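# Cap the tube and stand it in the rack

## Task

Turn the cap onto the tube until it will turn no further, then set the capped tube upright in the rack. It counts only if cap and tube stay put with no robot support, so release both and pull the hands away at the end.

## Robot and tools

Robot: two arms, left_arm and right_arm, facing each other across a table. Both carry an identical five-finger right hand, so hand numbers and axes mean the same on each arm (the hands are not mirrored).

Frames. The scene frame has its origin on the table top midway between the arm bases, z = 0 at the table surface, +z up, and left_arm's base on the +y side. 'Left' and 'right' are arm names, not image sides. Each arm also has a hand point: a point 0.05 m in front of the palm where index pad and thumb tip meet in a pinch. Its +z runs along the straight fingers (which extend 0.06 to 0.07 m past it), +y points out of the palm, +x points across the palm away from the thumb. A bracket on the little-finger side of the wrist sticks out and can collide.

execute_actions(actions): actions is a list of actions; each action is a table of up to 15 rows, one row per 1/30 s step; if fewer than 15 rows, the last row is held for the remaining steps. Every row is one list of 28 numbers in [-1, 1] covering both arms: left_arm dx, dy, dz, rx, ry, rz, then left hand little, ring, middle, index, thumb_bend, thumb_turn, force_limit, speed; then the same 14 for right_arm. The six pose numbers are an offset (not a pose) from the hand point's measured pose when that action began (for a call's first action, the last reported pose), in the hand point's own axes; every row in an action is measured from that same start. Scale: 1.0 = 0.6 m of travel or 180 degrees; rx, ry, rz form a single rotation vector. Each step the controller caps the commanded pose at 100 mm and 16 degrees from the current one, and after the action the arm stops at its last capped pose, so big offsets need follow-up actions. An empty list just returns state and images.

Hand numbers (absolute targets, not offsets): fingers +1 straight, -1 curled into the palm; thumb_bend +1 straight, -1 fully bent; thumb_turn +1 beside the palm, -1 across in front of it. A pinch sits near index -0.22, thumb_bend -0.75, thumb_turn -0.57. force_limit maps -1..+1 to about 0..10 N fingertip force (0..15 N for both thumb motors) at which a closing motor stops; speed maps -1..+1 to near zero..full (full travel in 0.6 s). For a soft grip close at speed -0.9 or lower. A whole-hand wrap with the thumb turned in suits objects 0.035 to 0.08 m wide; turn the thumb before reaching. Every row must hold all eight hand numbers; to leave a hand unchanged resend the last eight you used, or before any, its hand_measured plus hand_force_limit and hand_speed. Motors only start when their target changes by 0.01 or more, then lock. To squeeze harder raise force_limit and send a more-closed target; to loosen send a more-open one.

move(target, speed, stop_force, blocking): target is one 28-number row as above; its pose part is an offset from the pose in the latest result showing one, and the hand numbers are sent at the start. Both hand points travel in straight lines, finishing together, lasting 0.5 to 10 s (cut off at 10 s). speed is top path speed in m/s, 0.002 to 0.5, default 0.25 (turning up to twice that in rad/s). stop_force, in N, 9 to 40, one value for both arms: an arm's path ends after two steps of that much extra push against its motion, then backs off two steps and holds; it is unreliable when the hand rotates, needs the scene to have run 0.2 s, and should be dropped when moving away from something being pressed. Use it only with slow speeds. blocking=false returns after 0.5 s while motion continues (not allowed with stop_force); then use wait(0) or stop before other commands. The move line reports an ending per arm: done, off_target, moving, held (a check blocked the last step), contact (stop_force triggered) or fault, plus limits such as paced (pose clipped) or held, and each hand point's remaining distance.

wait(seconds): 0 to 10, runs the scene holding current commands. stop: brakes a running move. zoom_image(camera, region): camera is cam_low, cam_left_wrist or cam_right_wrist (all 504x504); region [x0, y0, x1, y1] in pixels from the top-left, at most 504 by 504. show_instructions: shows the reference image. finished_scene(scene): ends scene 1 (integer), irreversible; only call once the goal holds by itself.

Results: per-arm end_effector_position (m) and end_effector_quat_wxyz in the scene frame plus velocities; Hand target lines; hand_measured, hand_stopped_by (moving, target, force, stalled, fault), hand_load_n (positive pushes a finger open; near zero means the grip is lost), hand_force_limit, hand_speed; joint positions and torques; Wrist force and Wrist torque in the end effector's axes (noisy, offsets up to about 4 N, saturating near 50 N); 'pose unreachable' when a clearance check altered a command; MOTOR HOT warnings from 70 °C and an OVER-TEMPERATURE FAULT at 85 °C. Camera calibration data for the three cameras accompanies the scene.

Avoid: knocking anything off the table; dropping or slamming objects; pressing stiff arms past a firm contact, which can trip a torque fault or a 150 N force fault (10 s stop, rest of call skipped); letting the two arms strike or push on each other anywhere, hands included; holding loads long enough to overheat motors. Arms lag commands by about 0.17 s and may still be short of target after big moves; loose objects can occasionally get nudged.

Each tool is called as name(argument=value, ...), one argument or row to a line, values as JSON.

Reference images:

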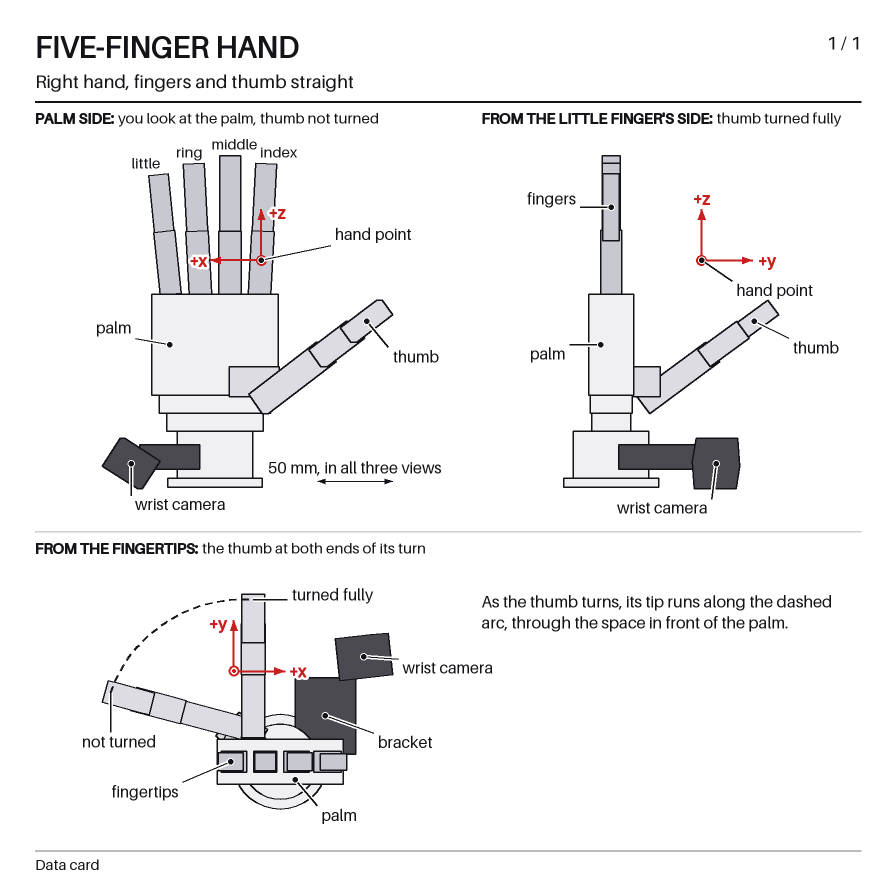

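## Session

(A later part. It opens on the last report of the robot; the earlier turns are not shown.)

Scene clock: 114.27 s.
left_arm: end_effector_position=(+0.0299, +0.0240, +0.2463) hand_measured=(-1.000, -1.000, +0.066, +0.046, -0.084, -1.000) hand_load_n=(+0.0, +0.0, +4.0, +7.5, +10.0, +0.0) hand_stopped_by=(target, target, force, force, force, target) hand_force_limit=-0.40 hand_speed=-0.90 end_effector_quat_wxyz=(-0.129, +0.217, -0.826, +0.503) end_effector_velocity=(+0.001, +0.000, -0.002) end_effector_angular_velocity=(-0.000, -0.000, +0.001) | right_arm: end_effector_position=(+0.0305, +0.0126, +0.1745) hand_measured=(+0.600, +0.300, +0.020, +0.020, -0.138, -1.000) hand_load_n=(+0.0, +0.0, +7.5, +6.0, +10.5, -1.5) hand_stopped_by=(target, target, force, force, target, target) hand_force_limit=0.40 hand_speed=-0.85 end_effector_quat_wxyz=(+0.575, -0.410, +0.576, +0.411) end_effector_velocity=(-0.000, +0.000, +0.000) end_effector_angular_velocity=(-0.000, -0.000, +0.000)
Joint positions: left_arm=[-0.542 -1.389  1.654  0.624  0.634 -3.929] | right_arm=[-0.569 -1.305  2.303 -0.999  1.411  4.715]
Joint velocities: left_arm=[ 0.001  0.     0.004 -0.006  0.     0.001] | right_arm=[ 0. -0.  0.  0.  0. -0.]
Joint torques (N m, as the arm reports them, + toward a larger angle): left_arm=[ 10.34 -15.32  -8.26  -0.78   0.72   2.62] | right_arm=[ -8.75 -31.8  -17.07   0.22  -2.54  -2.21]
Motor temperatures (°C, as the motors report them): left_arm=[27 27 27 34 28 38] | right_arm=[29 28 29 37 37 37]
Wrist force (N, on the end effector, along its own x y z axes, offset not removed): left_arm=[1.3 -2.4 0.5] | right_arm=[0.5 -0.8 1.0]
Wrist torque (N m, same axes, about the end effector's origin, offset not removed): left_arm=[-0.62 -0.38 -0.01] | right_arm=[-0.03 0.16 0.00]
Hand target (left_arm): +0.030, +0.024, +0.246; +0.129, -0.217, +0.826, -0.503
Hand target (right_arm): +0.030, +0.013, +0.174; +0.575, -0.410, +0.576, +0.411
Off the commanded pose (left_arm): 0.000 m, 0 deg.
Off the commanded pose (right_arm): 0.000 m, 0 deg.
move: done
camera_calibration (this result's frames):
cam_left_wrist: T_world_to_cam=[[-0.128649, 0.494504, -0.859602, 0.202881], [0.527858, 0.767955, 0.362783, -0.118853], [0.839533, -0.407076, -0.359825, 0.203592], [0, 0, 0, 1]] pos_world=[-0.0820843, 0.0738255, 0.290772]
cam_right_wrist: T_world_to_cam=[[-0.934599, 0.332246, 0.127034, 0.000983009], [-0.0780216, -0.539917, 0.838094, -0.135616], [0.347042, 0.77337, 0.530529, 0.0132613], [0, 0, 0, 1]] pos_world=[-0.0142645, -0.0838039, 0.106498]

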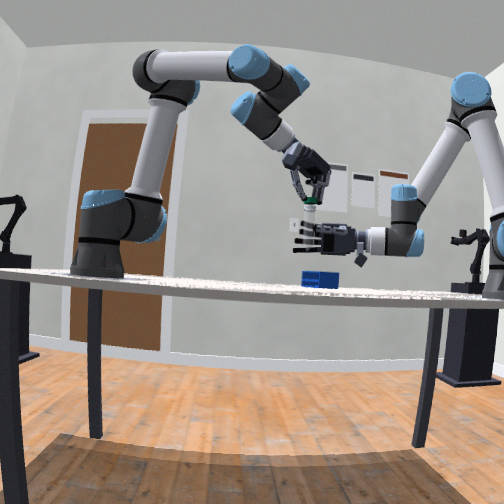

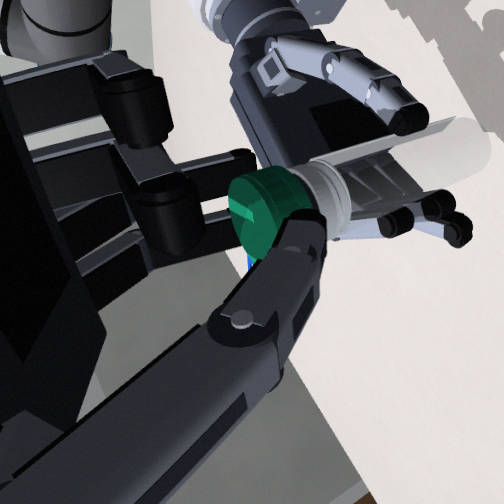

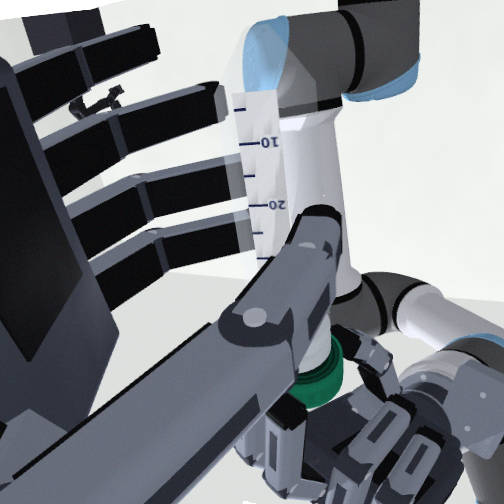

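move(
  target=[0,0.003,0.0015,0,0,0,-1,-1,-0.35,-0.3,-0.12,-1,-0.4,-0.9, 0,0.003,-0.001,0,0,0,0.6,0.3,-0.3,-0.3,-0.15,-1,0.4,-0.85],
  speed=0.01,
)

move(
  target=[0,0.009,0.0046,0,0,0,-1,-1,-0.35,-0.3,-0.12,-1,-0.4,-0.9, 0,0,0,0,0,0,0.6,0.3,-0.3,-0.3,-0.15,-1,0.4,-0.85],
  speed=0.004,
  stop_force=9,
)

zoom_image(
  camera="cam_low",
  region=[290,185,330,225],
)

zoom_image(
  camera="cam_right_wrist",
  region=[240,300,380,440],
)

Scene clock: 115.30 s.
left_arm: end_effector_position=(+0.0299, +0.0241, +0.2444) hand_measured=(-1.000, -1.000, +0.066, +0.046, -0.084, -1.000) hand_load_n=(+0.0, +0.0, +4.0, +7.5, +10.0, +0.0) hand_stopped_by=(target, target, force, force, force, target) hand_force_limit=-0.40 hand_speed=-0.90 end_effector_quat_wxyz=(-0.129, +0.217, -0.826, +0.503) end_effector_velocity=(+0.000, +0.000, -0.001) end_effector_angular_velocity=(+0.000, -0.000, +0.001) | right_arm: end_effector_position=(+0.0287, +0.0127, +0.1745) hand_measured=(+0.600, +0.300, +0.020, +0.020, -0.138, -1.000) hand_load_n=(+0.0, +0.0, +7.5, +6.0, +10.5, -1.5) hand_stopped_by=(target, target, force, force, target, target) hand_force_limit=0.40 hand_speed=-0.85 end_effector_quat_wxyz=(+0.575, -0.410, +0.576, +0.411) end_effector_velocity=(-0.001, +0.000, -0.000) end_effector_angular_velocity=(-0.000, -0.000, +0.001)
Joint positions: left_arm=[-0.542 -1.388  1.657  0.619  0.634 -3.929] | right_arm=[-0.564 -1.305  2.303 -0.999  1.416  4.715]
Joint velocities: left_arm=[ 0.     0.001  0.002 -0.002 -0.     0.   ] | right_arm=[ 0.003  0.001  0.    -0.001  0.002 -0.001]
Joint torques (N m, as the arm reports them, + toward a larger angle): left_arm=[ -2.82 -15.75  -9.7   -0.97  -0.9   -0.96] | right_arm=[  9.31 -32.16  -1.17  -3.42   3.01  -2.21]
Motor temperatures (°C, as the motors report them): left_arm=[27 27 27 34 28 38] | right_arm=[29 28 29 37 37 37]
Wrist force (N, on the end effector, along its own x y z axes, offset not removed): left_arm=[0.1 -1.1 1.6] | right_arm=[3.9 -0.2 0.4]
Wrist torque (N m, same axes, about the end effector's origin, offset not removed): left_arm=[-0.48 -0.26 -0.11] | right_arm=[-0.08 -0.35 0.23]
Hand target (left_arm): +0.030, +0.024, +0.244; +0.129, -0.217, +0.826, -0.503
Hand target (right_arm): +0.029, +0.013, +0.174; +0.575, -0.410, +0.576, +0.411
Off the commanded pose (left_arm): 0.000 m, 0 deg.
Off the commanded pose (right_arm): 0.000 m, 0 deg.
move: done
camera_calibration (this result's frames):
cam_left_wrist: T_world_to_cam=[[-0.128581, 0.494592, -0.859561, 0.201199], [0.527813, 0.767926, 0.36291, -0.118227], [0.839571, -0.407025, -0.359793, 0.202853], [0, 0, 0, 1]] pos_world=[-0.0820377, 0.0738444, 0.288833]
cam_right_wrist: T_world_to_cam=[[-0.934596, 0.332249, 0.12705, -0.000715891], [-0.0779831, -0.539859, 0.838135, -0.135749], [0.347058, 0.77341, 0.53046, 0.0138945], [0, 0, 0, 1]] pos_world=[-0.0160774, -0.0837937, 0.106497]

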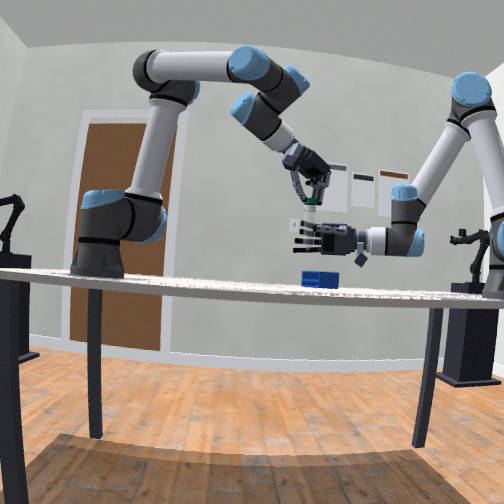

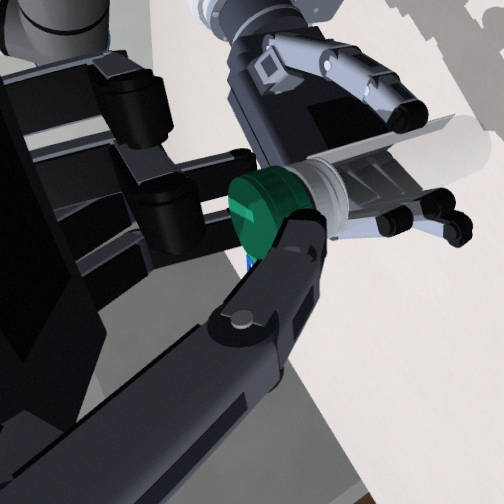

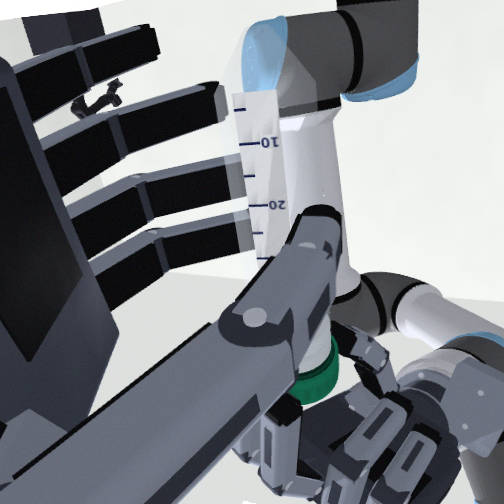

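Scene clock: 117.03 s.
left_arm: end_effector_position=(+0.0299, +0.0241, +0.2385) hand_measured=(-1.000, -1.000, +0.066, +0.046, -0.084, -1.000) hand_load_n=(+0.0, +0.0, +4.0, +7.5, +9.5, +0.0) hand_stopped_by=(target, target, force, force, force, target) hand_force_limit=-0.40 hand_speed=-0.90 end_effector_quat_wxyz=(-0.129, +0.217, -0.826, +0.503) end_effector_velocity=(+0.000, -0.000, -0.001) end_effector_angular_velocity=(+0.000, -0.000, +0.000) | right_arm: end_effector_position=(+0.0286, +0.0127, +0.1745) hand_measured=(+0.600, +0.300, +0.020, +0.020, -0.138, -1.000) hand_load_n=(+0.0, +0.0, +8.0, +6.0, +10.5, -2.0) hand_stopped_by=(target, target, force, force, target, target) hand_force_limit=0.40 hand_speed=-0.85 end_effector_quat_wxyz=(+0.575, -0.410, +0.576, +0.411) end_effector_velocity=(-0.000, -0.000, -0.000) end_effector_angular_velocity=(-0.001, +0.002, +0.001)
Joint positions: left_arm=[-0.542 -1.384  1.668  0.604  0.634 -3.929] | right_arm=[-0.564 -1.305  2.303 -0.999  1.416  4.715]
Joint velocities: left_arm=[ 0.     0.001  0.002 -0.003 -0.     0.   ] | right_arm=[ 0.     0.     0.     0.002 -0.001  0.001]
Joint torques (N m, as the arm reports them, + toward a larger angle): left_arm=[ -9.59 -14.35  -6.22  -0.51  -2.12  -2.51] | right_arm=[ -9.15 -31.09  -6.9   -0.92  -2.61  -1.96]
Motor temperatures (°C, as the motors report them): left_arm=[27 27 27 34 28 38] | right_arm=[29 28 29 37 37 37]
Wrist force (N, on the end effector, along its own x y z axes, offset not removed): left_arm=[1.1 -5.6 0.3] | right_arm=[7.6 -5.7 -0.4]
Wrist torque (N m, same axes, about the end effector's origin, offset not removed): left_arm=[-0.49 -0.29 -0.06] | right_arm=[-0.67 -0.22 0.14]
Hand target (left_arm): +0.030, +0.024, +0.238; +0.129, -0.217, +0.826, -0.503
Hand target (right_arm): +0.029, +0.013, +0.174; +0.575, -0.410, +0.576, +0.411
Off the commanded pose (left_arm): 0.000 m, 0 deg.
Off the commanded pose (right_arm): 0.000 m, 0 deg.
move: done
camera_calibration (this result's frames):
cam_left_wrist: T_world_to_cam=[[-0.128601, 0.494538, -0.859589, 0.196086], [0.527792, 0.767963, 0.362862, -0.11606], [0.839582, -0.40702, -0.359774, 0.20073], [0, 0, 0, 1]] pos_world=[-0.0820574, 0.0738585, 0.282885]
cam_right_wrist: T_world_to_cam=[[-0.934592, 0.332257, 0.127051, -0.000715261], [-0.0779628, -0.539804, 0.838172, -0.135746], [0.347072, 0.773444, 0.530401, 0.0139206], [0, 0, 0, 1]] pos_world=[-0.0160831, -0.0838056, 0.106486]

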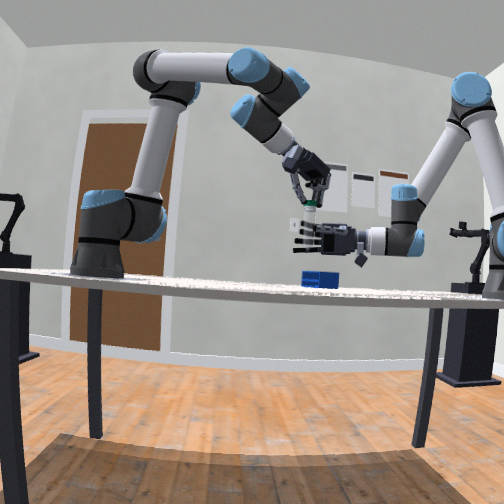

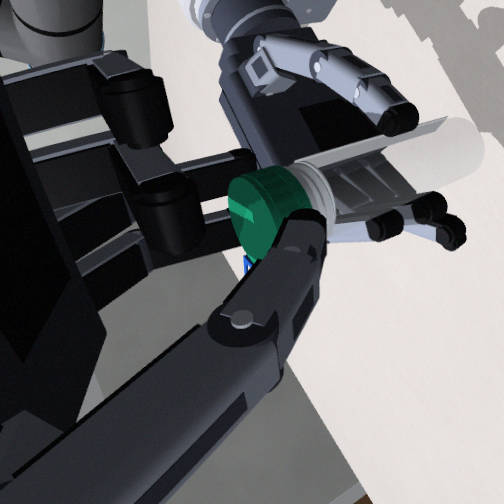

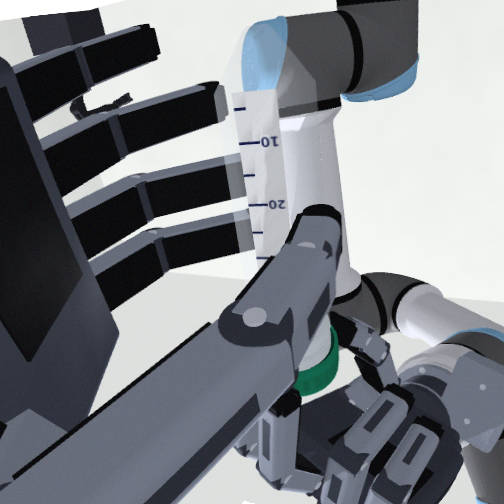

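Region (290, 185, 330, 225) of cam_low's 504x504 image, scaled by 12.600, with more detail than that image has.

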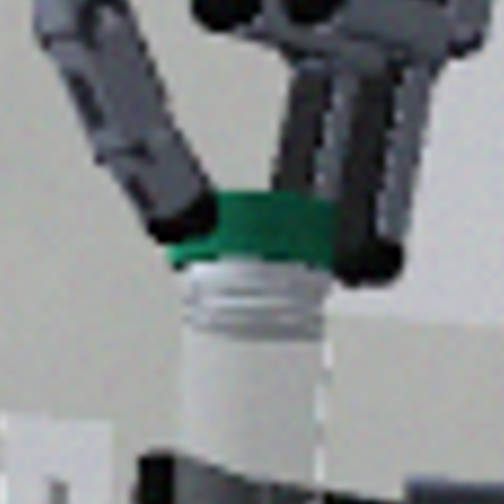

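Region (240, 300, 380, 440) of cam_right_wrist's 504x504 image, scaled by 3.600, with more detail than that image has.

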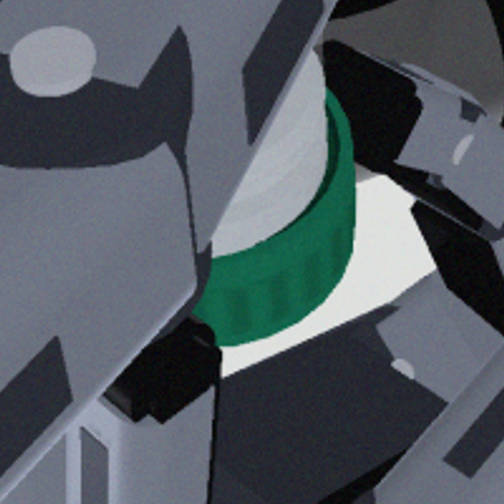

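move(
  target=[-0.0017,-0.0042,0.0094,-0.001,0.148,0.0765,-1,-1,-0.35,-0.3,-0.12,-1,-0.4,-0.9, 0,0,0,0,0,0,0.6,0.3,-0.3,-0.3,-0.15,-1,0.4,-0.85],
  speed=0.1,
)

zoom_image(
  camera="cam_low",
  region=[290,185,330,225],
)

zoom_image(
  camera="cam_left_wrist",
  region=[210,120,370,280],
)

Scene clock: 120.53 s.
left_arm: end_effector_position=(+0.0338, +0.0192, +0.2388) hand_measured=(-1.000, -1.000, +0.066, +0.046, -0.084, -1.000) hand_load_n=(+0.0, +0.0, +4.5, +7.5, +9.5, -1.0) hand_stopped_by=(target, target, force, force, force, target) hand_force_limit=-0.40 hand_speed=-0.90 end_effector_quat_wxyz=(+0.005, -0.004, -0.854, +0.520) end_effector_velocity=(+0.000, -0.000, +0.001) end_effector_angular_velocity=(-0.002, +0.002, -0.012) | right_arm: end_effector_position=(+0.0286, +0.0127, +0.1745) hand_measured=(+0.600, +0.300, +0.020, +0.020, -0.138, -1.000) hand_load_n=(+0.0, +0.0, +8.0, +6.5, +10.5, -2.0) hand_stopped_by=(target, target, force, force, target, target) hand_force_limit=0.40 hand_speed=-0.85 end_effector_quat_wxyz=(+0.575, -0.410, +0.576, +0.411) end_effector_velocity=(-0.000, +0.000, +0.000) end_effector_angular_velocity=(-0.000, -0.000, +0.001)
Joint positions: left_arm=[-0.353 -1.59   1.831  0.277  1.195 -3.352] | right_arm=[-0.564 -1.305  2.303 -0.999  1.416  4.715]
Joint velocities: left_arm=[ 0.008 -0.004  0.    -0.003  0.018  0.01 ] | right_arm=[ 0.    -0.    -0.    -0.    -0.001 -0.   ]
Joint torques (N m, as the arm reports them, + toward a larger angle): left_arm=[ 13.44 -29.21  -7.43  -0.8    1.57   2.83] | right_arm=[ -8.24 -29.81  -8.07  -3.66  -0.94  -1.48]
Motor temperatures (°C, as the motors report them): left_arm=[27 27 27 34 28 38] | right_arm=[29 28 29 37 37 37]
Wrist force (N, on the end effector, along its own x y z axes, offset not removed): left_arm=[3.8 -5.3 0.4] | right_arm=[6.8 -3.1 0.9]
Wrist torque (N m, same axes, about the end effector's origin, offset not removed): left_arm=[-0.41 -0.59 0.00] | right_arm=[-0.17 -0.04 0.06]
Hand target (left_arm): +0.034, +0.019, +0.239; -0.005, +0.004, +0.854, -0.520
Hand target (right_arm): +0.029, +0.013, +0.174; +0.575, -0.410, +0.576, +0.411
Off the commanded pose (left_arm): 0.001 m, 0 deg.
Off the commanded pose (right_arm): 0.000 m, 0 deg.
move: done
camera_calibration (this result's frames):
cam_left_wrist: T_world_to_cam=[[0.13573, 0.492996, -0.859379, 0.190324], [0.840423, 0.402051, 0.363379, -0.118153], [0.524659, -0.771563, -0.359755, 0.213173], [0, 0, 0, 1]] pos_world=[-0.0383772, 0.118151, 0.283184]
cam_right_wrist: T_world_to_cam=[[-0.934593, 0.332255, 0.127051, -0.000715321], [-0.0779611, -0.539805, 0.838172, -0.135746], [0.34707, 0.773445, 0.530401, 0.0139207], [0, 0, 0, 1]] pos_world=[-0.0160829, -0.0838057, 0.106486]

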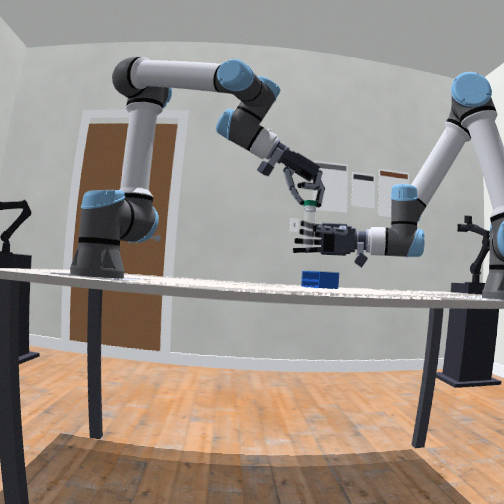

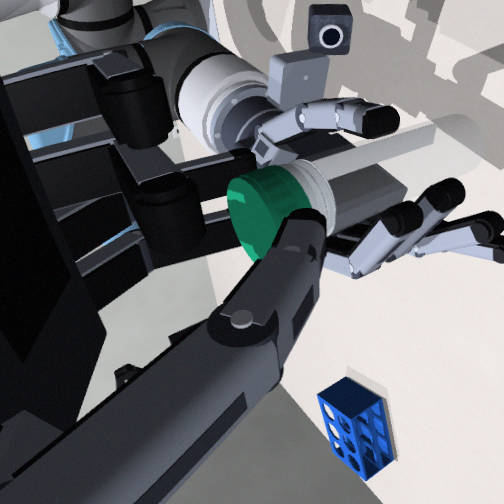

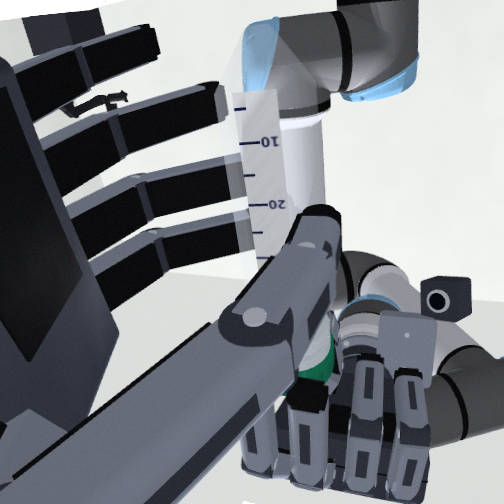

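Region (290, 185, 330, 225) of cam_low's 504x504 image, scaled by 12.600, with more detail than that image has.

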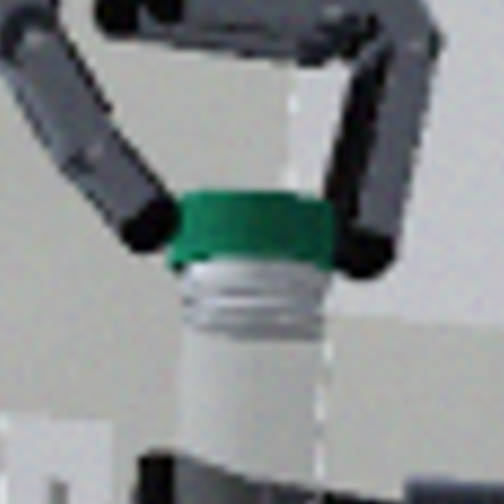

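Region (210, 120, 370, 280) of cam_left_wrist's 504x504 image, scaled by 3.150, with more detail than that image has.

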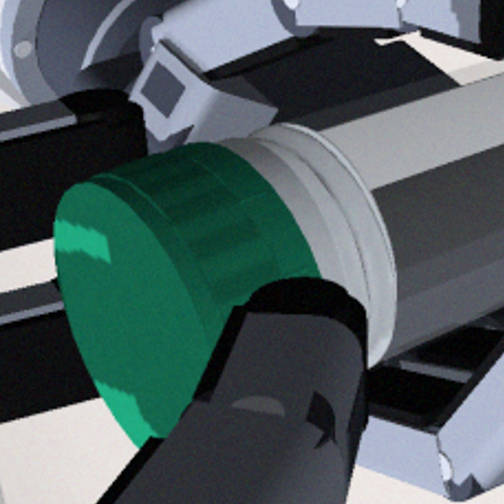

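move(
  target=[0.001,0.001,0.0005,-0.012,0,0,-1,-1,-0.35,-0.3,-0.12,-1,-0.4,-0.9, 0,0,0,0,0,0,0.6,0.3,-0.3,-0.3,-0.15,-1,0.4,-0.85],
  speed=0.03,
)

move(
  target=[0,-0.0036,0.0092,0,0.145,0.082,-1,-1,-0.35,-0.3,-0.12,-1,-0.4,-0.9, 0,0,0,0,0,0,0.6,0.3,-0.3,-0.3,-0.15,-1,0.4,-0.85],
  speed=0.12,
)

move(
  target=[0,-0.0036,0.0092,0,0.145,0.082,-1,-1,-0.35,-0.3,-0.12,-1,-0.4,-0.9, 0,0,0,0,0,0,0.6,0.3,-0.3,-0.3,-0.15,-1,0.4,-0.85],
  speed=0.12,
)

zoom_image(
  camera="cam_low",
  region=[290,185,330,225],
)

Scene clock: 121.80 s.
left_arm: end_effector_position=(+0.0332, +0.0192, +0.2381) hand_measured=(-1.000, -1.000, +0.066, +0.046, -0.084, -1.000) hand_load_n=(+0.0, +0.0, +6.0, +7.0, +9.5, +0.5) hand_stopped_by=(target, target, force, force, force, target) hand_force_limit=-0.40 hand_speed=-0.90 end_effector_quat_wxyz=(+0.005, -0.004, -0.864, +0.504) end_effector_velocity=(-0.000, +0.000, +0.000) end_effector_angular_velocity=(+0.013, +0.000, +0.001) | right_arm: end_effector_position=(+0.0286, +0.0127, +0.1745) hand_measured=(+0.600, +0.300, +0.020, +0.020, -0.138, -1.000) hand_load_n=(+0.0, +0.0, +8.5, +6.0, +10.5, -3.0) hand_stopped_by=(target, target, force, force, target, target) hand_force_limit=0.40 hand_speed=-0.85 end_effector_quat_wxyz=(+0.575, -0.410, +0.576, +0.411) end_effector_velocity=(+0.000, +0.000, +0.001) end_effector_angular_velocity=(+0.002, +0.001, -0.001)
Joint positions: left_arm=[-0.347 -1.57   1.798  0.325  1.208 -3.363] | right_arm=[-0.564 -1.305  2.303 -0.999  1.416  4.715]
Joint velocities: left_arm=[ 0.002  0.007 -0.012  0.018  0.004 -0.004] | right_arm=[ 0.    -0.001  0.    -0.001  0.001  0.002]
Joint torques (N m, as the arm reports them, + toward a larger angle): left_arm=[  9.69  -6.4  -28.39   3.51   1.91  -2.85] | right_arm=[ -7.67 -30.02  -8.89  -3.61  -0.69  -1.48]
Motor temperatures (°C, as the motors report them): left_arm=[27 27 27 34 28 38] | right_arm=[29 28 29 37 37 37]
Wrist force (N, on the end effector, along its own x y z axes, offset not removed): left_arm=[-0.5 -10.6 0.1] | right_arm=[6.1 2.9 0.4]
Wrist torque (N m, same axes, about the end effector's origin, offset not removed): left_arm=[-0.38 -0.13 -0.17] | right_arm=[0.65 0.37 0.05]
Hand target (left_arm): +0.033, +0.019, +0.238; -0.005, +0.004, +0.864, -0.503
Hand target (right_arm): +0.029, +0.013, +0.174; +0.575, -0.410, +0.576, +0.411
Off the commanded pose (left_arm): 0.000 m, 0 deg.
Off the commanded pose (right_arm): 0.000 m, 0 deg.
move: done
camera_calibration (this result's frames):
cam_left_wrist: T_world_to_cam=[[0.136161, 0.523827, -0.840871, 0.184811], [0.840309, 0.388498, 0.378088, -0.120673], [0.524729, -0.758073, -0.387279, 0.21954], [0, 0, 0, 1]] pos_world=[-0.0389603, 0.116499, 0.28605]
cam_right_wrist: T_world_to_cam=[[-0.934593, 0.332255, 0.127051, -0.00071535], [-0.077961, -0.539805, 0.838172, -0.135746], [0.34707, 0.773445, 0.530401, 0.0139207], [0, 0, 0, 1]] pos_world=[-0.0160829, -0.0838058, 0.106486]

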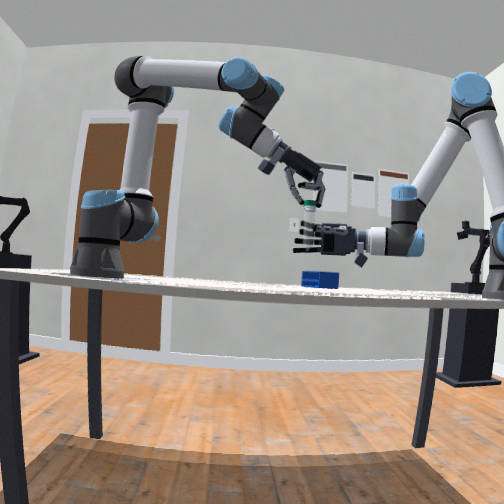

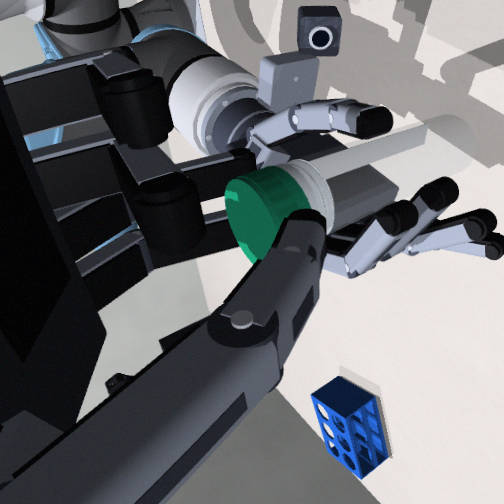

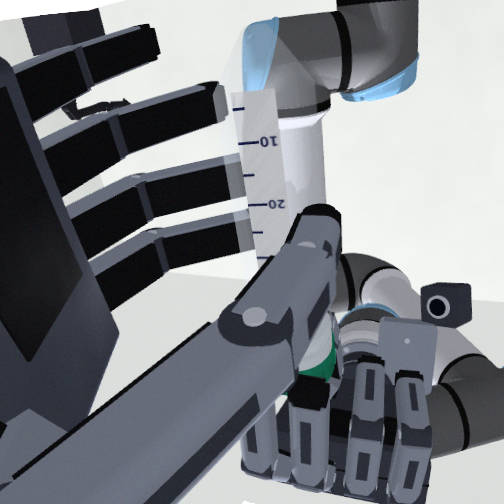

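Scene clock: 124.40 s.
left_arm: end_effector_position=(+0.0334, +0.0134, +0.2375) hand_measured=(-1.000, -1.000, +0.066, +0.046, -0.084, -1.000) hand_load_n=(+0.0, +0.0, +7.0, +6.0, +9.5, -0.5) hand_stopped_by=(target, target, force, force, force, target) hand_force_limit=-0.40 hand_speed=-0.90 end_effector_quat_wxyz=(-0.134, +0.227, +0.833, -0.487) end_effector_velocity=(-0.000, -0.000, -0.001) end_effector_angular_velocity=(+0.003, +0.001, -0.011) | right_arm: end_effector_position=(+0.0286, +0.0127, +0.1745) hand_measured=(+0.600, +0.300, +0.020, +0.020, -0.138, -1.000) hand_load_n=(+0.0, +0.0, +9.0, +4.5, +11.0, -4.5) hand_stopped_by=(target, target, force, force, target, target) hand_force_limit=0.40 hand_speed=-0.85 end_effector_quat_wxyz=(+0.575, -0.410, +0.576, +0.411) end_effector_velocity=(-0.000, +0.000, -0.000) end_effector_angular_velocity=(+0.000, +0.001, +0.001)
Joint positions: left_arm=[-0.059 -1.509  1.737  0.319  1.908 -2.946] | right_arm=[-0.564 -1.305  2.303 -0.999  1.416  4.715]
Joint velocities: left_arm=[ 0.006  0.006 -0.005  0.004  0.015  0.008] | right_arm=[ 0.     0.001 -0.    -0.001 -0.001  0.001]
Joint torques (N m, as the arm reports them, + toward a larger angle): left_arm=[  9.19  -7.95 -22.03   4.19   1.46   2.19] | right_arm=[ -7.39 -30.03  -8.57  -3.65  -0.77  -1.45]
Motor temperatures (°C, as the motors report them): left_arm=[27 27 27 34 28 38] | right_arm=[29 28 29 37 37 37]
Wrist force (N, on the end effector, along its own x y z axes, offset not removed): left_arm=[0.7 -12.1 -1.9] | right_arm=[14.6 -0.3 3.8]
Wrist torque (N m, same axes, about the end effector's origin, offset not removed): left_arm=[-0.47 -0.48 -0.08] | right_arm=[-0.13 -0.50 -0.02]
Hand target (left_arm): +0.033, +0.013, +0.238; -0.134, +0.228, +0.833, -0.486
Hand target (right_arm): +0.029, +0.013, +0.174; +0.575, -0.410, +0.576, +0.411
Off the commanded pose (left_arm): 0.000 m, 0 deg.
Off the commanded pose (right_arm): 0.000 m, 0 deg.
move: done
camera_calibration (this result's frames):
cam_left_wrist: T_world_to_cam=[[0.380118, 0.384158, -0.841388, 0.181178], [0.92172, -0.0815053, 0.379196, -0.115049], [0.0770936, -0.919663, -0.385067, 0.231436], [0, 0, 0, 1]] pos_world=[0.0193322, 0.133865, 0.285185]
cam_right_wrist: T_world_to_cam=[[-0.934593, 0.332255, 0.127051, -0.000715308], [-0.077961, -0.539805, 0.838172, -0.135746], [0.34707, 0.773445, 0.530401, 0.0139207], [0, 0, 0, 1]] pos_world=[-0.0160829, -0.0838058, 0.106486]

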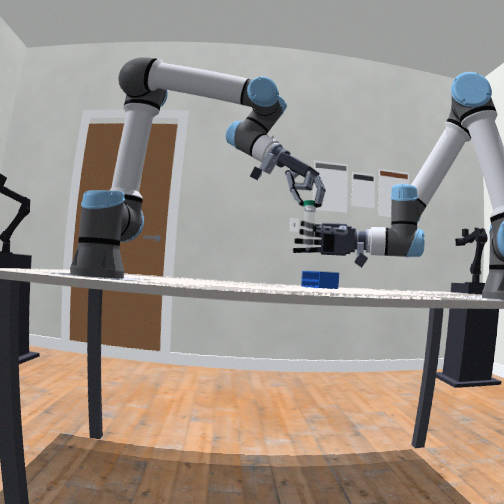

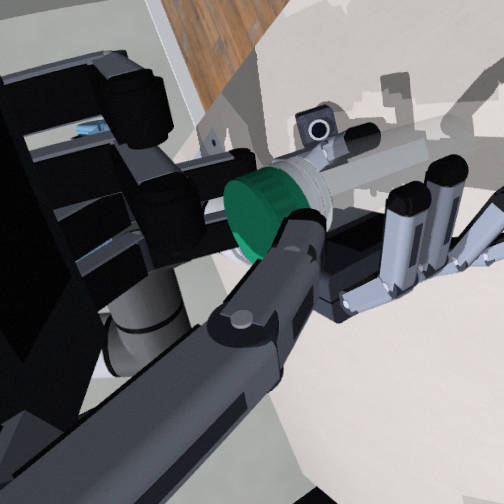

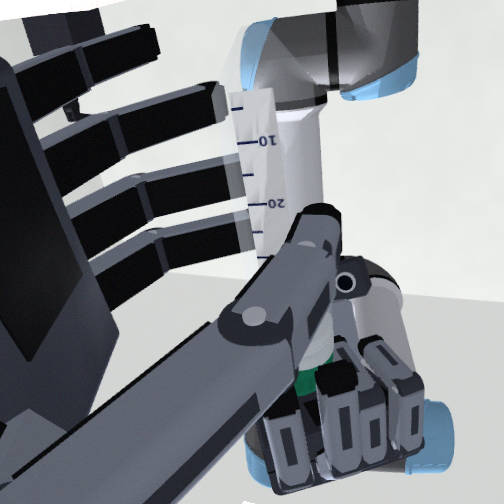

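Scene clock: 127.00 s.
left_arm: end_effector_position=(+0.0307, +0.0084, +0.2366) hand_measured=(-1.000, -1.000, +0.066, +0.046, -0.084, -1.000) hand_load_n=(+0.0, +0.0, +8.0, +6.0, +10.0, -1.0) hand_stopped_by=(target, target, force, force, force, target) hand_force_limit=-0.40 hand_speed=-0.90 end_effector_quat_wxyz=(-0.254, +0.435, +0.746, -0.436) end_effector_velocity=(+0.000, -0.000, -0.001) end_effector_angular_velocity=(+0.004, -0.002, -0.013) | right_arm: end_effector_position=(+0.0286, +0.0127, +0.1745) hand_measured=(+0.600, +0.300, +0.020, +0.020, -0.138, -1.000) hand_load_n=(+0.0, +0.0, +8.5, +5.5, +10.5, -4.5) hand_stopped_by=(target, target, force, force, target, target) hand_force_limit=0.40 hand_speed=-0.85 end_effector_quat_wxyz=(+0.575, -0.410, +0.576, +0.411) end_effector_velocity=(+0.000, -0.000, -0.000) end_effector_angular_velocity=(-0.002, -0.001, -0.002)
Joint positions: left_arm=[ 0.139 -1.237  1.469  0.668  2.466 -2.365] | right_arm=[-0.564 -1.305  2.303 -0.999  1.416  4.715]
Joint velocities: left_arm=[ 0.003  0.011 -0.011  0.021  0.008  0.022] | right_arm=[-0.     0.     0.     0.001  0.002 -0.002]
Joint torques (N m, as the arm reports them, + toward a larger angle): left_arm=[ 11.43 -15.39 -25.15   3.8    0.57   2.53] | right_arm=[ -7.31 -29.52  -8.93  -3.66  -0.75  -1.35]
Motor temperatures (°C, as the motors report them): left_arm=[27 27 27 34 28 38] | right_arm=[29 28 29 37 37 37]
Wrist force (N, on the end effector, along its own x y z axes, offset not removed): left_arm=[1.7 -11.3 -0.9] | right_arm=[8.6 -0.9 1.1]
Wrist torque (N m, same axes, about the end effector's origin, offset not removed): left_arm=[-0.26 -0.52 -0.09] | right_arm=[0.37 0.57 -0.09]
Hand target (left_arm): +0.031, +0.008, +0.237; -0.255, +0.435, +0.746, -0.436
Hand target (right_arm): +0.029, +0.013, +0.174; +0.575, -0.410, +0.576, +0.411
Off the commanded pose (left_arm): 0.000 m, 0 deg.
Off the commanded pose (right_arm): 0.000 m, 0 deg.
move: done
camera_calibration (this result's frames):
cam_left_wrist: T_world_to_cam=[[0.521491, 0.142338, -0.841301, 0.180992], [0.758327, -0.529295, 0.380509, -0.104058], [-0.391135, -0.836413, -0.383961, 0.240118], [0, 0, 0, 1]] pos_world=[0.0784427, 0.119998, 0.28406]
cam_right_wrist: T_world_to_cam=[[-0.934593, 0.332255, 0.127051, -0.000715343], [-0.0779611, -0.539804, 0.838173, -0.135746], [0.347069, 0.773446, 0.530401, 0.0139208], [0, 0, 0, 1]] pos_world=[-0.016083, -0.0838058, 0.106486]

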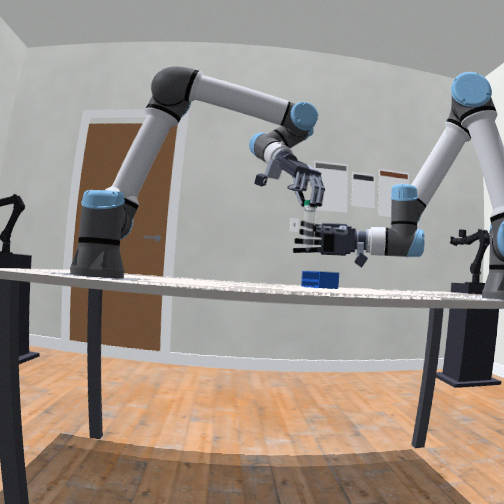

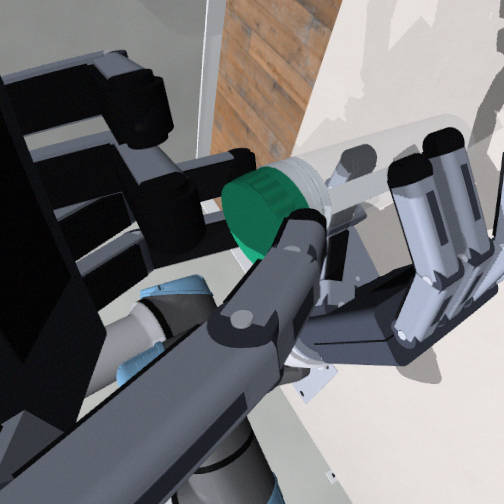

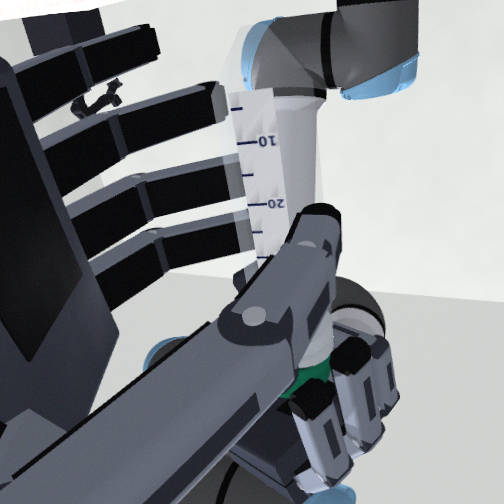

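Region (290, 185, 330, 225) of cam_low's 504x504 image, scaled by 12.600, with more detail than that image has.

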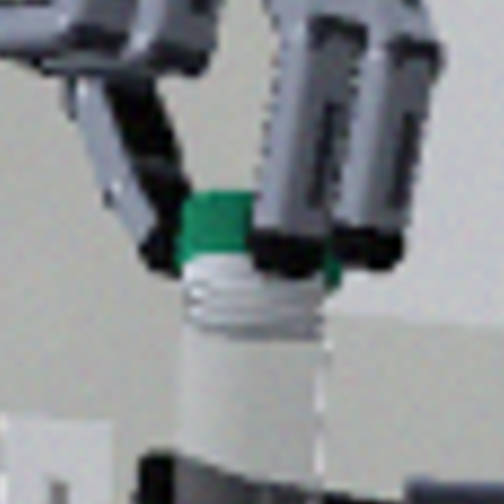

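move(
  target=[-0.0008,-0.0053,0.0084,0,0.145,0.082,-1,-1,-0.35,-0.3,-0.12,-1,-0.4,-0.9, 0,0,0,0,0,0,0.6,0.3,-0.3,-0.3,-0.15,-1,0.4,-0.85],
  speed=0.12,
)

move(
  target=[0,0,0,0,0,0,-1,-1,0.25,0.25,0.2,-1,0.2,-0.5, 0,0,0,0,0,0,0.6,0.3,-0.3,-0.3,-0.15,-1,0.4,-0.85],
)

zoom_image(
  camera="cam_left_wrist",
  region=[190,110,390,310],
)

Scene clock: 129.83 s.
left_arm: end_effector_position=(+0.0264, +0.0053, +0.2366) hand_measured=(-1.000, -1.000, +0.066, +0.046, -0.084, -1.000) hand_load_n=(+0.0, +0.0, +8.0, +5.5, +10.0, -0.5) hand_stopped_by=(target, target, force, force, force, target) hand_force_limit=-0.40 hand_speed=-0.90 end_effector_quat_wxyz=(-0.342, +0.586, +0.634, -0.371) end_effector_velocity=(-0.000, +0.000, +0.000) end_effector_angular_velocity=(+0.001, +0.000, -0.000) | right_arm: end_effector_position=(+0.0286, +0.0127, +0.1745) hand_measured=(+0.600, +0.300, +0.020, +0.020, -0.138, -1.000) hand_load_n=(+0.0, +0.0, +8.5, +5.0, +10.5, -4.0) hand_stopped_by=(target, target, force, force, target, target) hand_force_limit=0.40 hand_speed=-0.85 end_effector_quat_wxyz=(+0.575, -0.410, +0.576, +0.411) end_effector_velocity=(-0.000, +0.000, -0.000) end_effector_angular_velocity=(+0.001, +0.002, +0.001)
Joint positions: left_arm=[ 0.193 -0.944  1.201  1.359  2.628 -1.516] | right_arm=[-0.564 -1.305  2.303 -0.999  1.416  4.715]
Joint velocities: left_arm=[-0.    -0.001  0.001 -0.     0.    -0.001] | right_arm=[ 0.     0.001  0.    -0.001 -0.001  0.003]
Joint torques (N m, as the arm reports them, + toward a larger angle): left_arm=[  6.83 -50.8   -5.94  -0.14  -1.09  -2.62] | right_arm=[ -7.44 -29.77  -8.85  -3.62  -0.78  -1.35]
Motor temperatures (°C, as the motors report them): left_arm=[27 27 27 34 28 38] | right_arm=[29 28 29 37 37 37]
Wrist force (N, on the end effector, along its own x y z axes, offset not removed): left_arm=[1.9 -6.4 0.4] | right_arm=[6.1 -2.5 -4.1]
Wrist torque (N m, same axes, about the end effector's origin, offset not removed): left_arm=[-0.35 -0.35 -0.12] | right_arm=[0.33 0.29 0.05]
Hand target (left_arm): +0.026, +0.005, +0.237; -0.342, +0.586, +0.634, -0.371
Hand target (right_arm): +0.029, +0.013, +0.174; +0.575, -0.410, +0.576, +0.411
Off the commanded pose (left_arm): 0.001 m, 5 deg.
Off the commanded pose (right_arm): 0.000 m, 0 deg.
move: held (left_arm); limits=held; held on 12 of 73 steps (left_arm), including the last (left_arm)
pose unreachable (left arm): on one or more control steps of this call, first in action 0 (counted from 0), this arm could not follow its commanded pose, so it was not sent that pose on those steps. On the call's last step it was still not sent that pose. It may still have moved: this result reports where it is.
cause: the commanded pose would bring two parts of the arm too close to each other (joints 4 (wrist 1) to 6 (wrist 3) lie between them).
camera_calibration (this result's frames):
cam_left_wrist: T_world_to_cam=[[0.533276, -0.0934632, -0.840763, 0.184493], [0.46387, -0.798823, 0.383023, -0.0938724], [-0.707419, -0.594261, -0.382638, 0.242629], [0, 0, 0, 1]] pos_world=[0.116799, 0.0864409, 0.283909]
cam_right_wrist: T_world_to_cam=[[-0.934593, 0.332255, 0.127051, -0.000715048], [-0.0779613, -0.539805, 0.838172, -0.135746], [0.34707, 0.773445, 0.530401, 0.0139206], [0, 0, 0, 1]] pos_world=[-0.0160827, -0.0838057, 0.106486]

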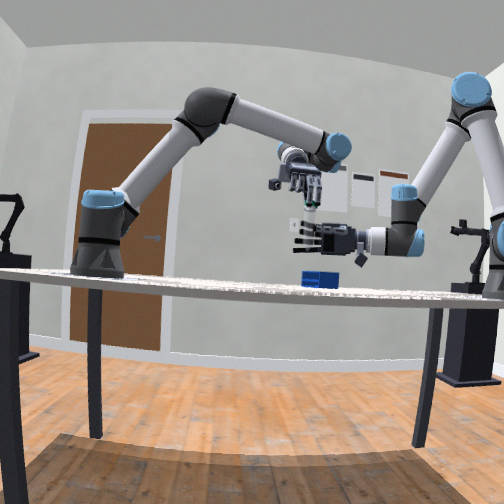

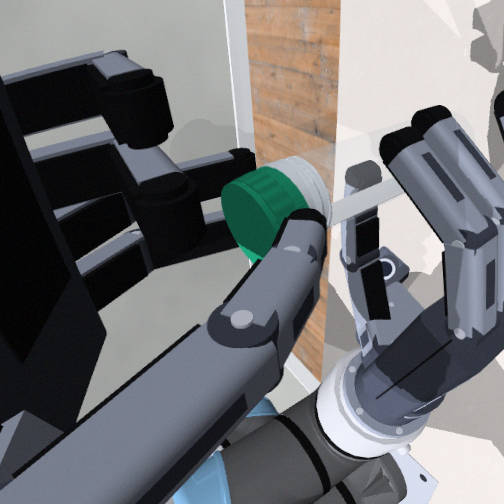

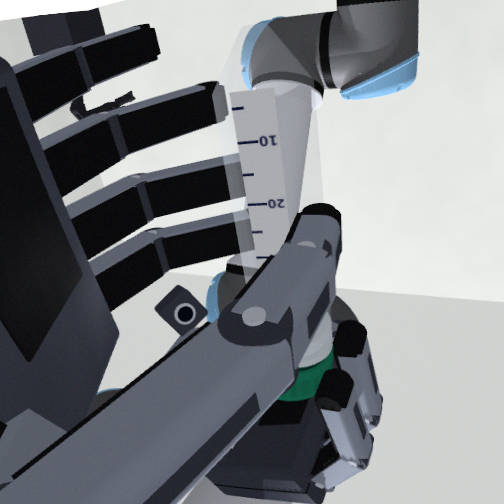

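Scene clock: 130.67 s.
left_arm: end_effector_position=(+0.0264, +0.0054, +0.2366) hand_measured=(-1.000, -1.000, +0.250, +0.250, +0.200, -1.000) hand_load_n=(+0.0, +0.0, +0.0, +0.0, +0.0, +0.0) hand_stopped_by=(target, target, target, target, target, target) hand_force_limit=0.20 hand_speed=-0.50 end_effector_quat_wxyz=(-0.342, +0.586, +0.634, -0.371) end_effector_velocity=(-0.000, -0.000, -0.001) end_effector_angular_velocity=(+0.001, +0.000, -0.000) | right_arm: end_effector_position=(+0.0286, +0.0127, +0.1745) hand_measured=(+0.600, +0.300, +0.020, +0.020, -0.138, -1.000) hand_load_n=(+0.0, +0.0, +7.5, +6.0, +10.5, -2.0) hand_stopped_by=(target, target, force, force, target, target) hand_force_limit=0.40 hand_speed=-0.85 end_effector_quat_wxyz=(+0.575, -0.410, +0.576, +0.411) end_effector_velocity=(-0.001, +0.000, -0.000) end_effector_angular_velocity=(-0.001, +0.001, +0.002)
Joint positions: left_arm=[ 0.193 -0.944  1.201  1.359  2.628 -1.517] | right_arm=[-0.564 -1.305  2.303 -0.999  1.416  4.715]
Joint velocities: left_arm=[-0.     0.001  0.    -0.     0.     0.   ] | right_arm=[ 0.     0.    -0.     0.001 -0.002  0.   ]
Joint torques (N m, as the arm reports them, + toward a larger angle): left_arm=[  7.27 -43.98 -16.73   4.4    2.09  -2.  ] | right_arm=[ -7.72 -29.39  -9.32  -0.9   -0.81  -1.34]
Motor temperatures (°C, as the motors report them): left_arm=[27 27 27 34 28 38] | right_arm=[29 28 29 37 37 37]
Wrist force (N, on the end effector, along its own x y z axes, offset not removed): left_arm=[1.4 -1.3 0.6] | right_arm=[4.1 3.7 -1.5]
Wrist torque (N m, same axes, about the end effector's origin, offset not removed): left_arm=[-0.45 -0.40 -0.01] | right_arm=[0.62 -0.04 0.33]
Hand target (left_arm): +0.026, +0.005, +0.237; -0.342, +0.586, +0.634, -0.371
Hand target (right_arm): +0.029, +0.013, +0.174; +0.575, -0.410, +0.576, +0.411
Off the commanded pose (left_arm): 0.000 m, 0 deg.
Off the commanded pose (right_arm): 0.000 m, 0 deg.
move: done
camera_calibration (this result's frames):
cam_left_wrist: T_world_to_cam=[[0.533333, -0.0934307, -0.84073, 0.184467], [0.463849, -0.798833, 0.383026, -0.0938586], [-0.70739, -0.594252, -0.382706, 0.242656], [0, 0, 0, 1]] pos_world=[0.116806, 0.0864567, 0.283904]
cam_right_wrist: T_world_to_cam=[[-0.934596, 0.33225, 0.127044, -0.00071463], [-0.0779791, -0.539838, 0.838149, -0.135749], [0.347059, 0.773424, 0.530439, 0.0139063], [0, 0, 0, 1]] pos_world=[-0.0160798, -0.0838003, 0.106492]

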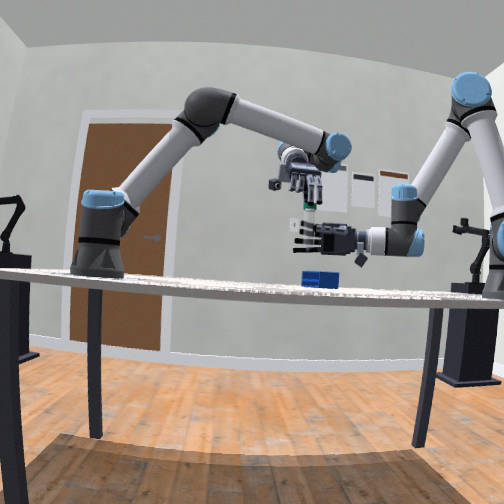

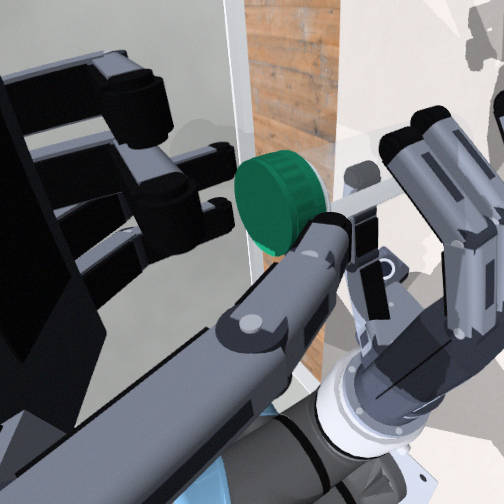

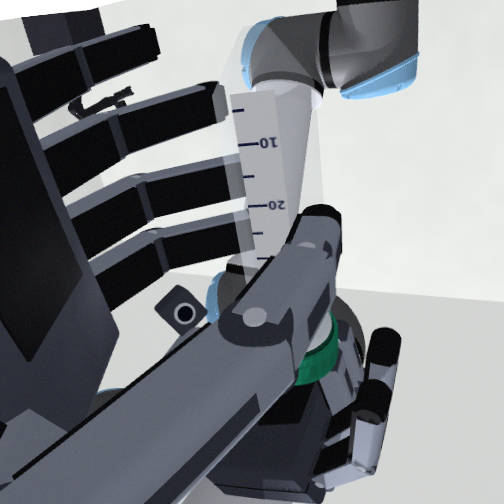

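Region (190, 110, 390, 310) of cam_left_wrist's 504x504 image, scaled by 2.520, with more detail than that image has.

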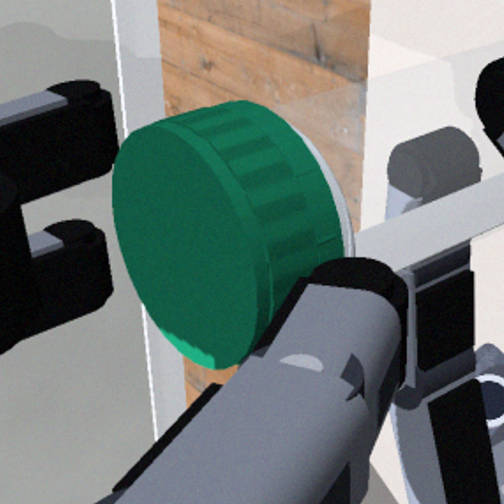

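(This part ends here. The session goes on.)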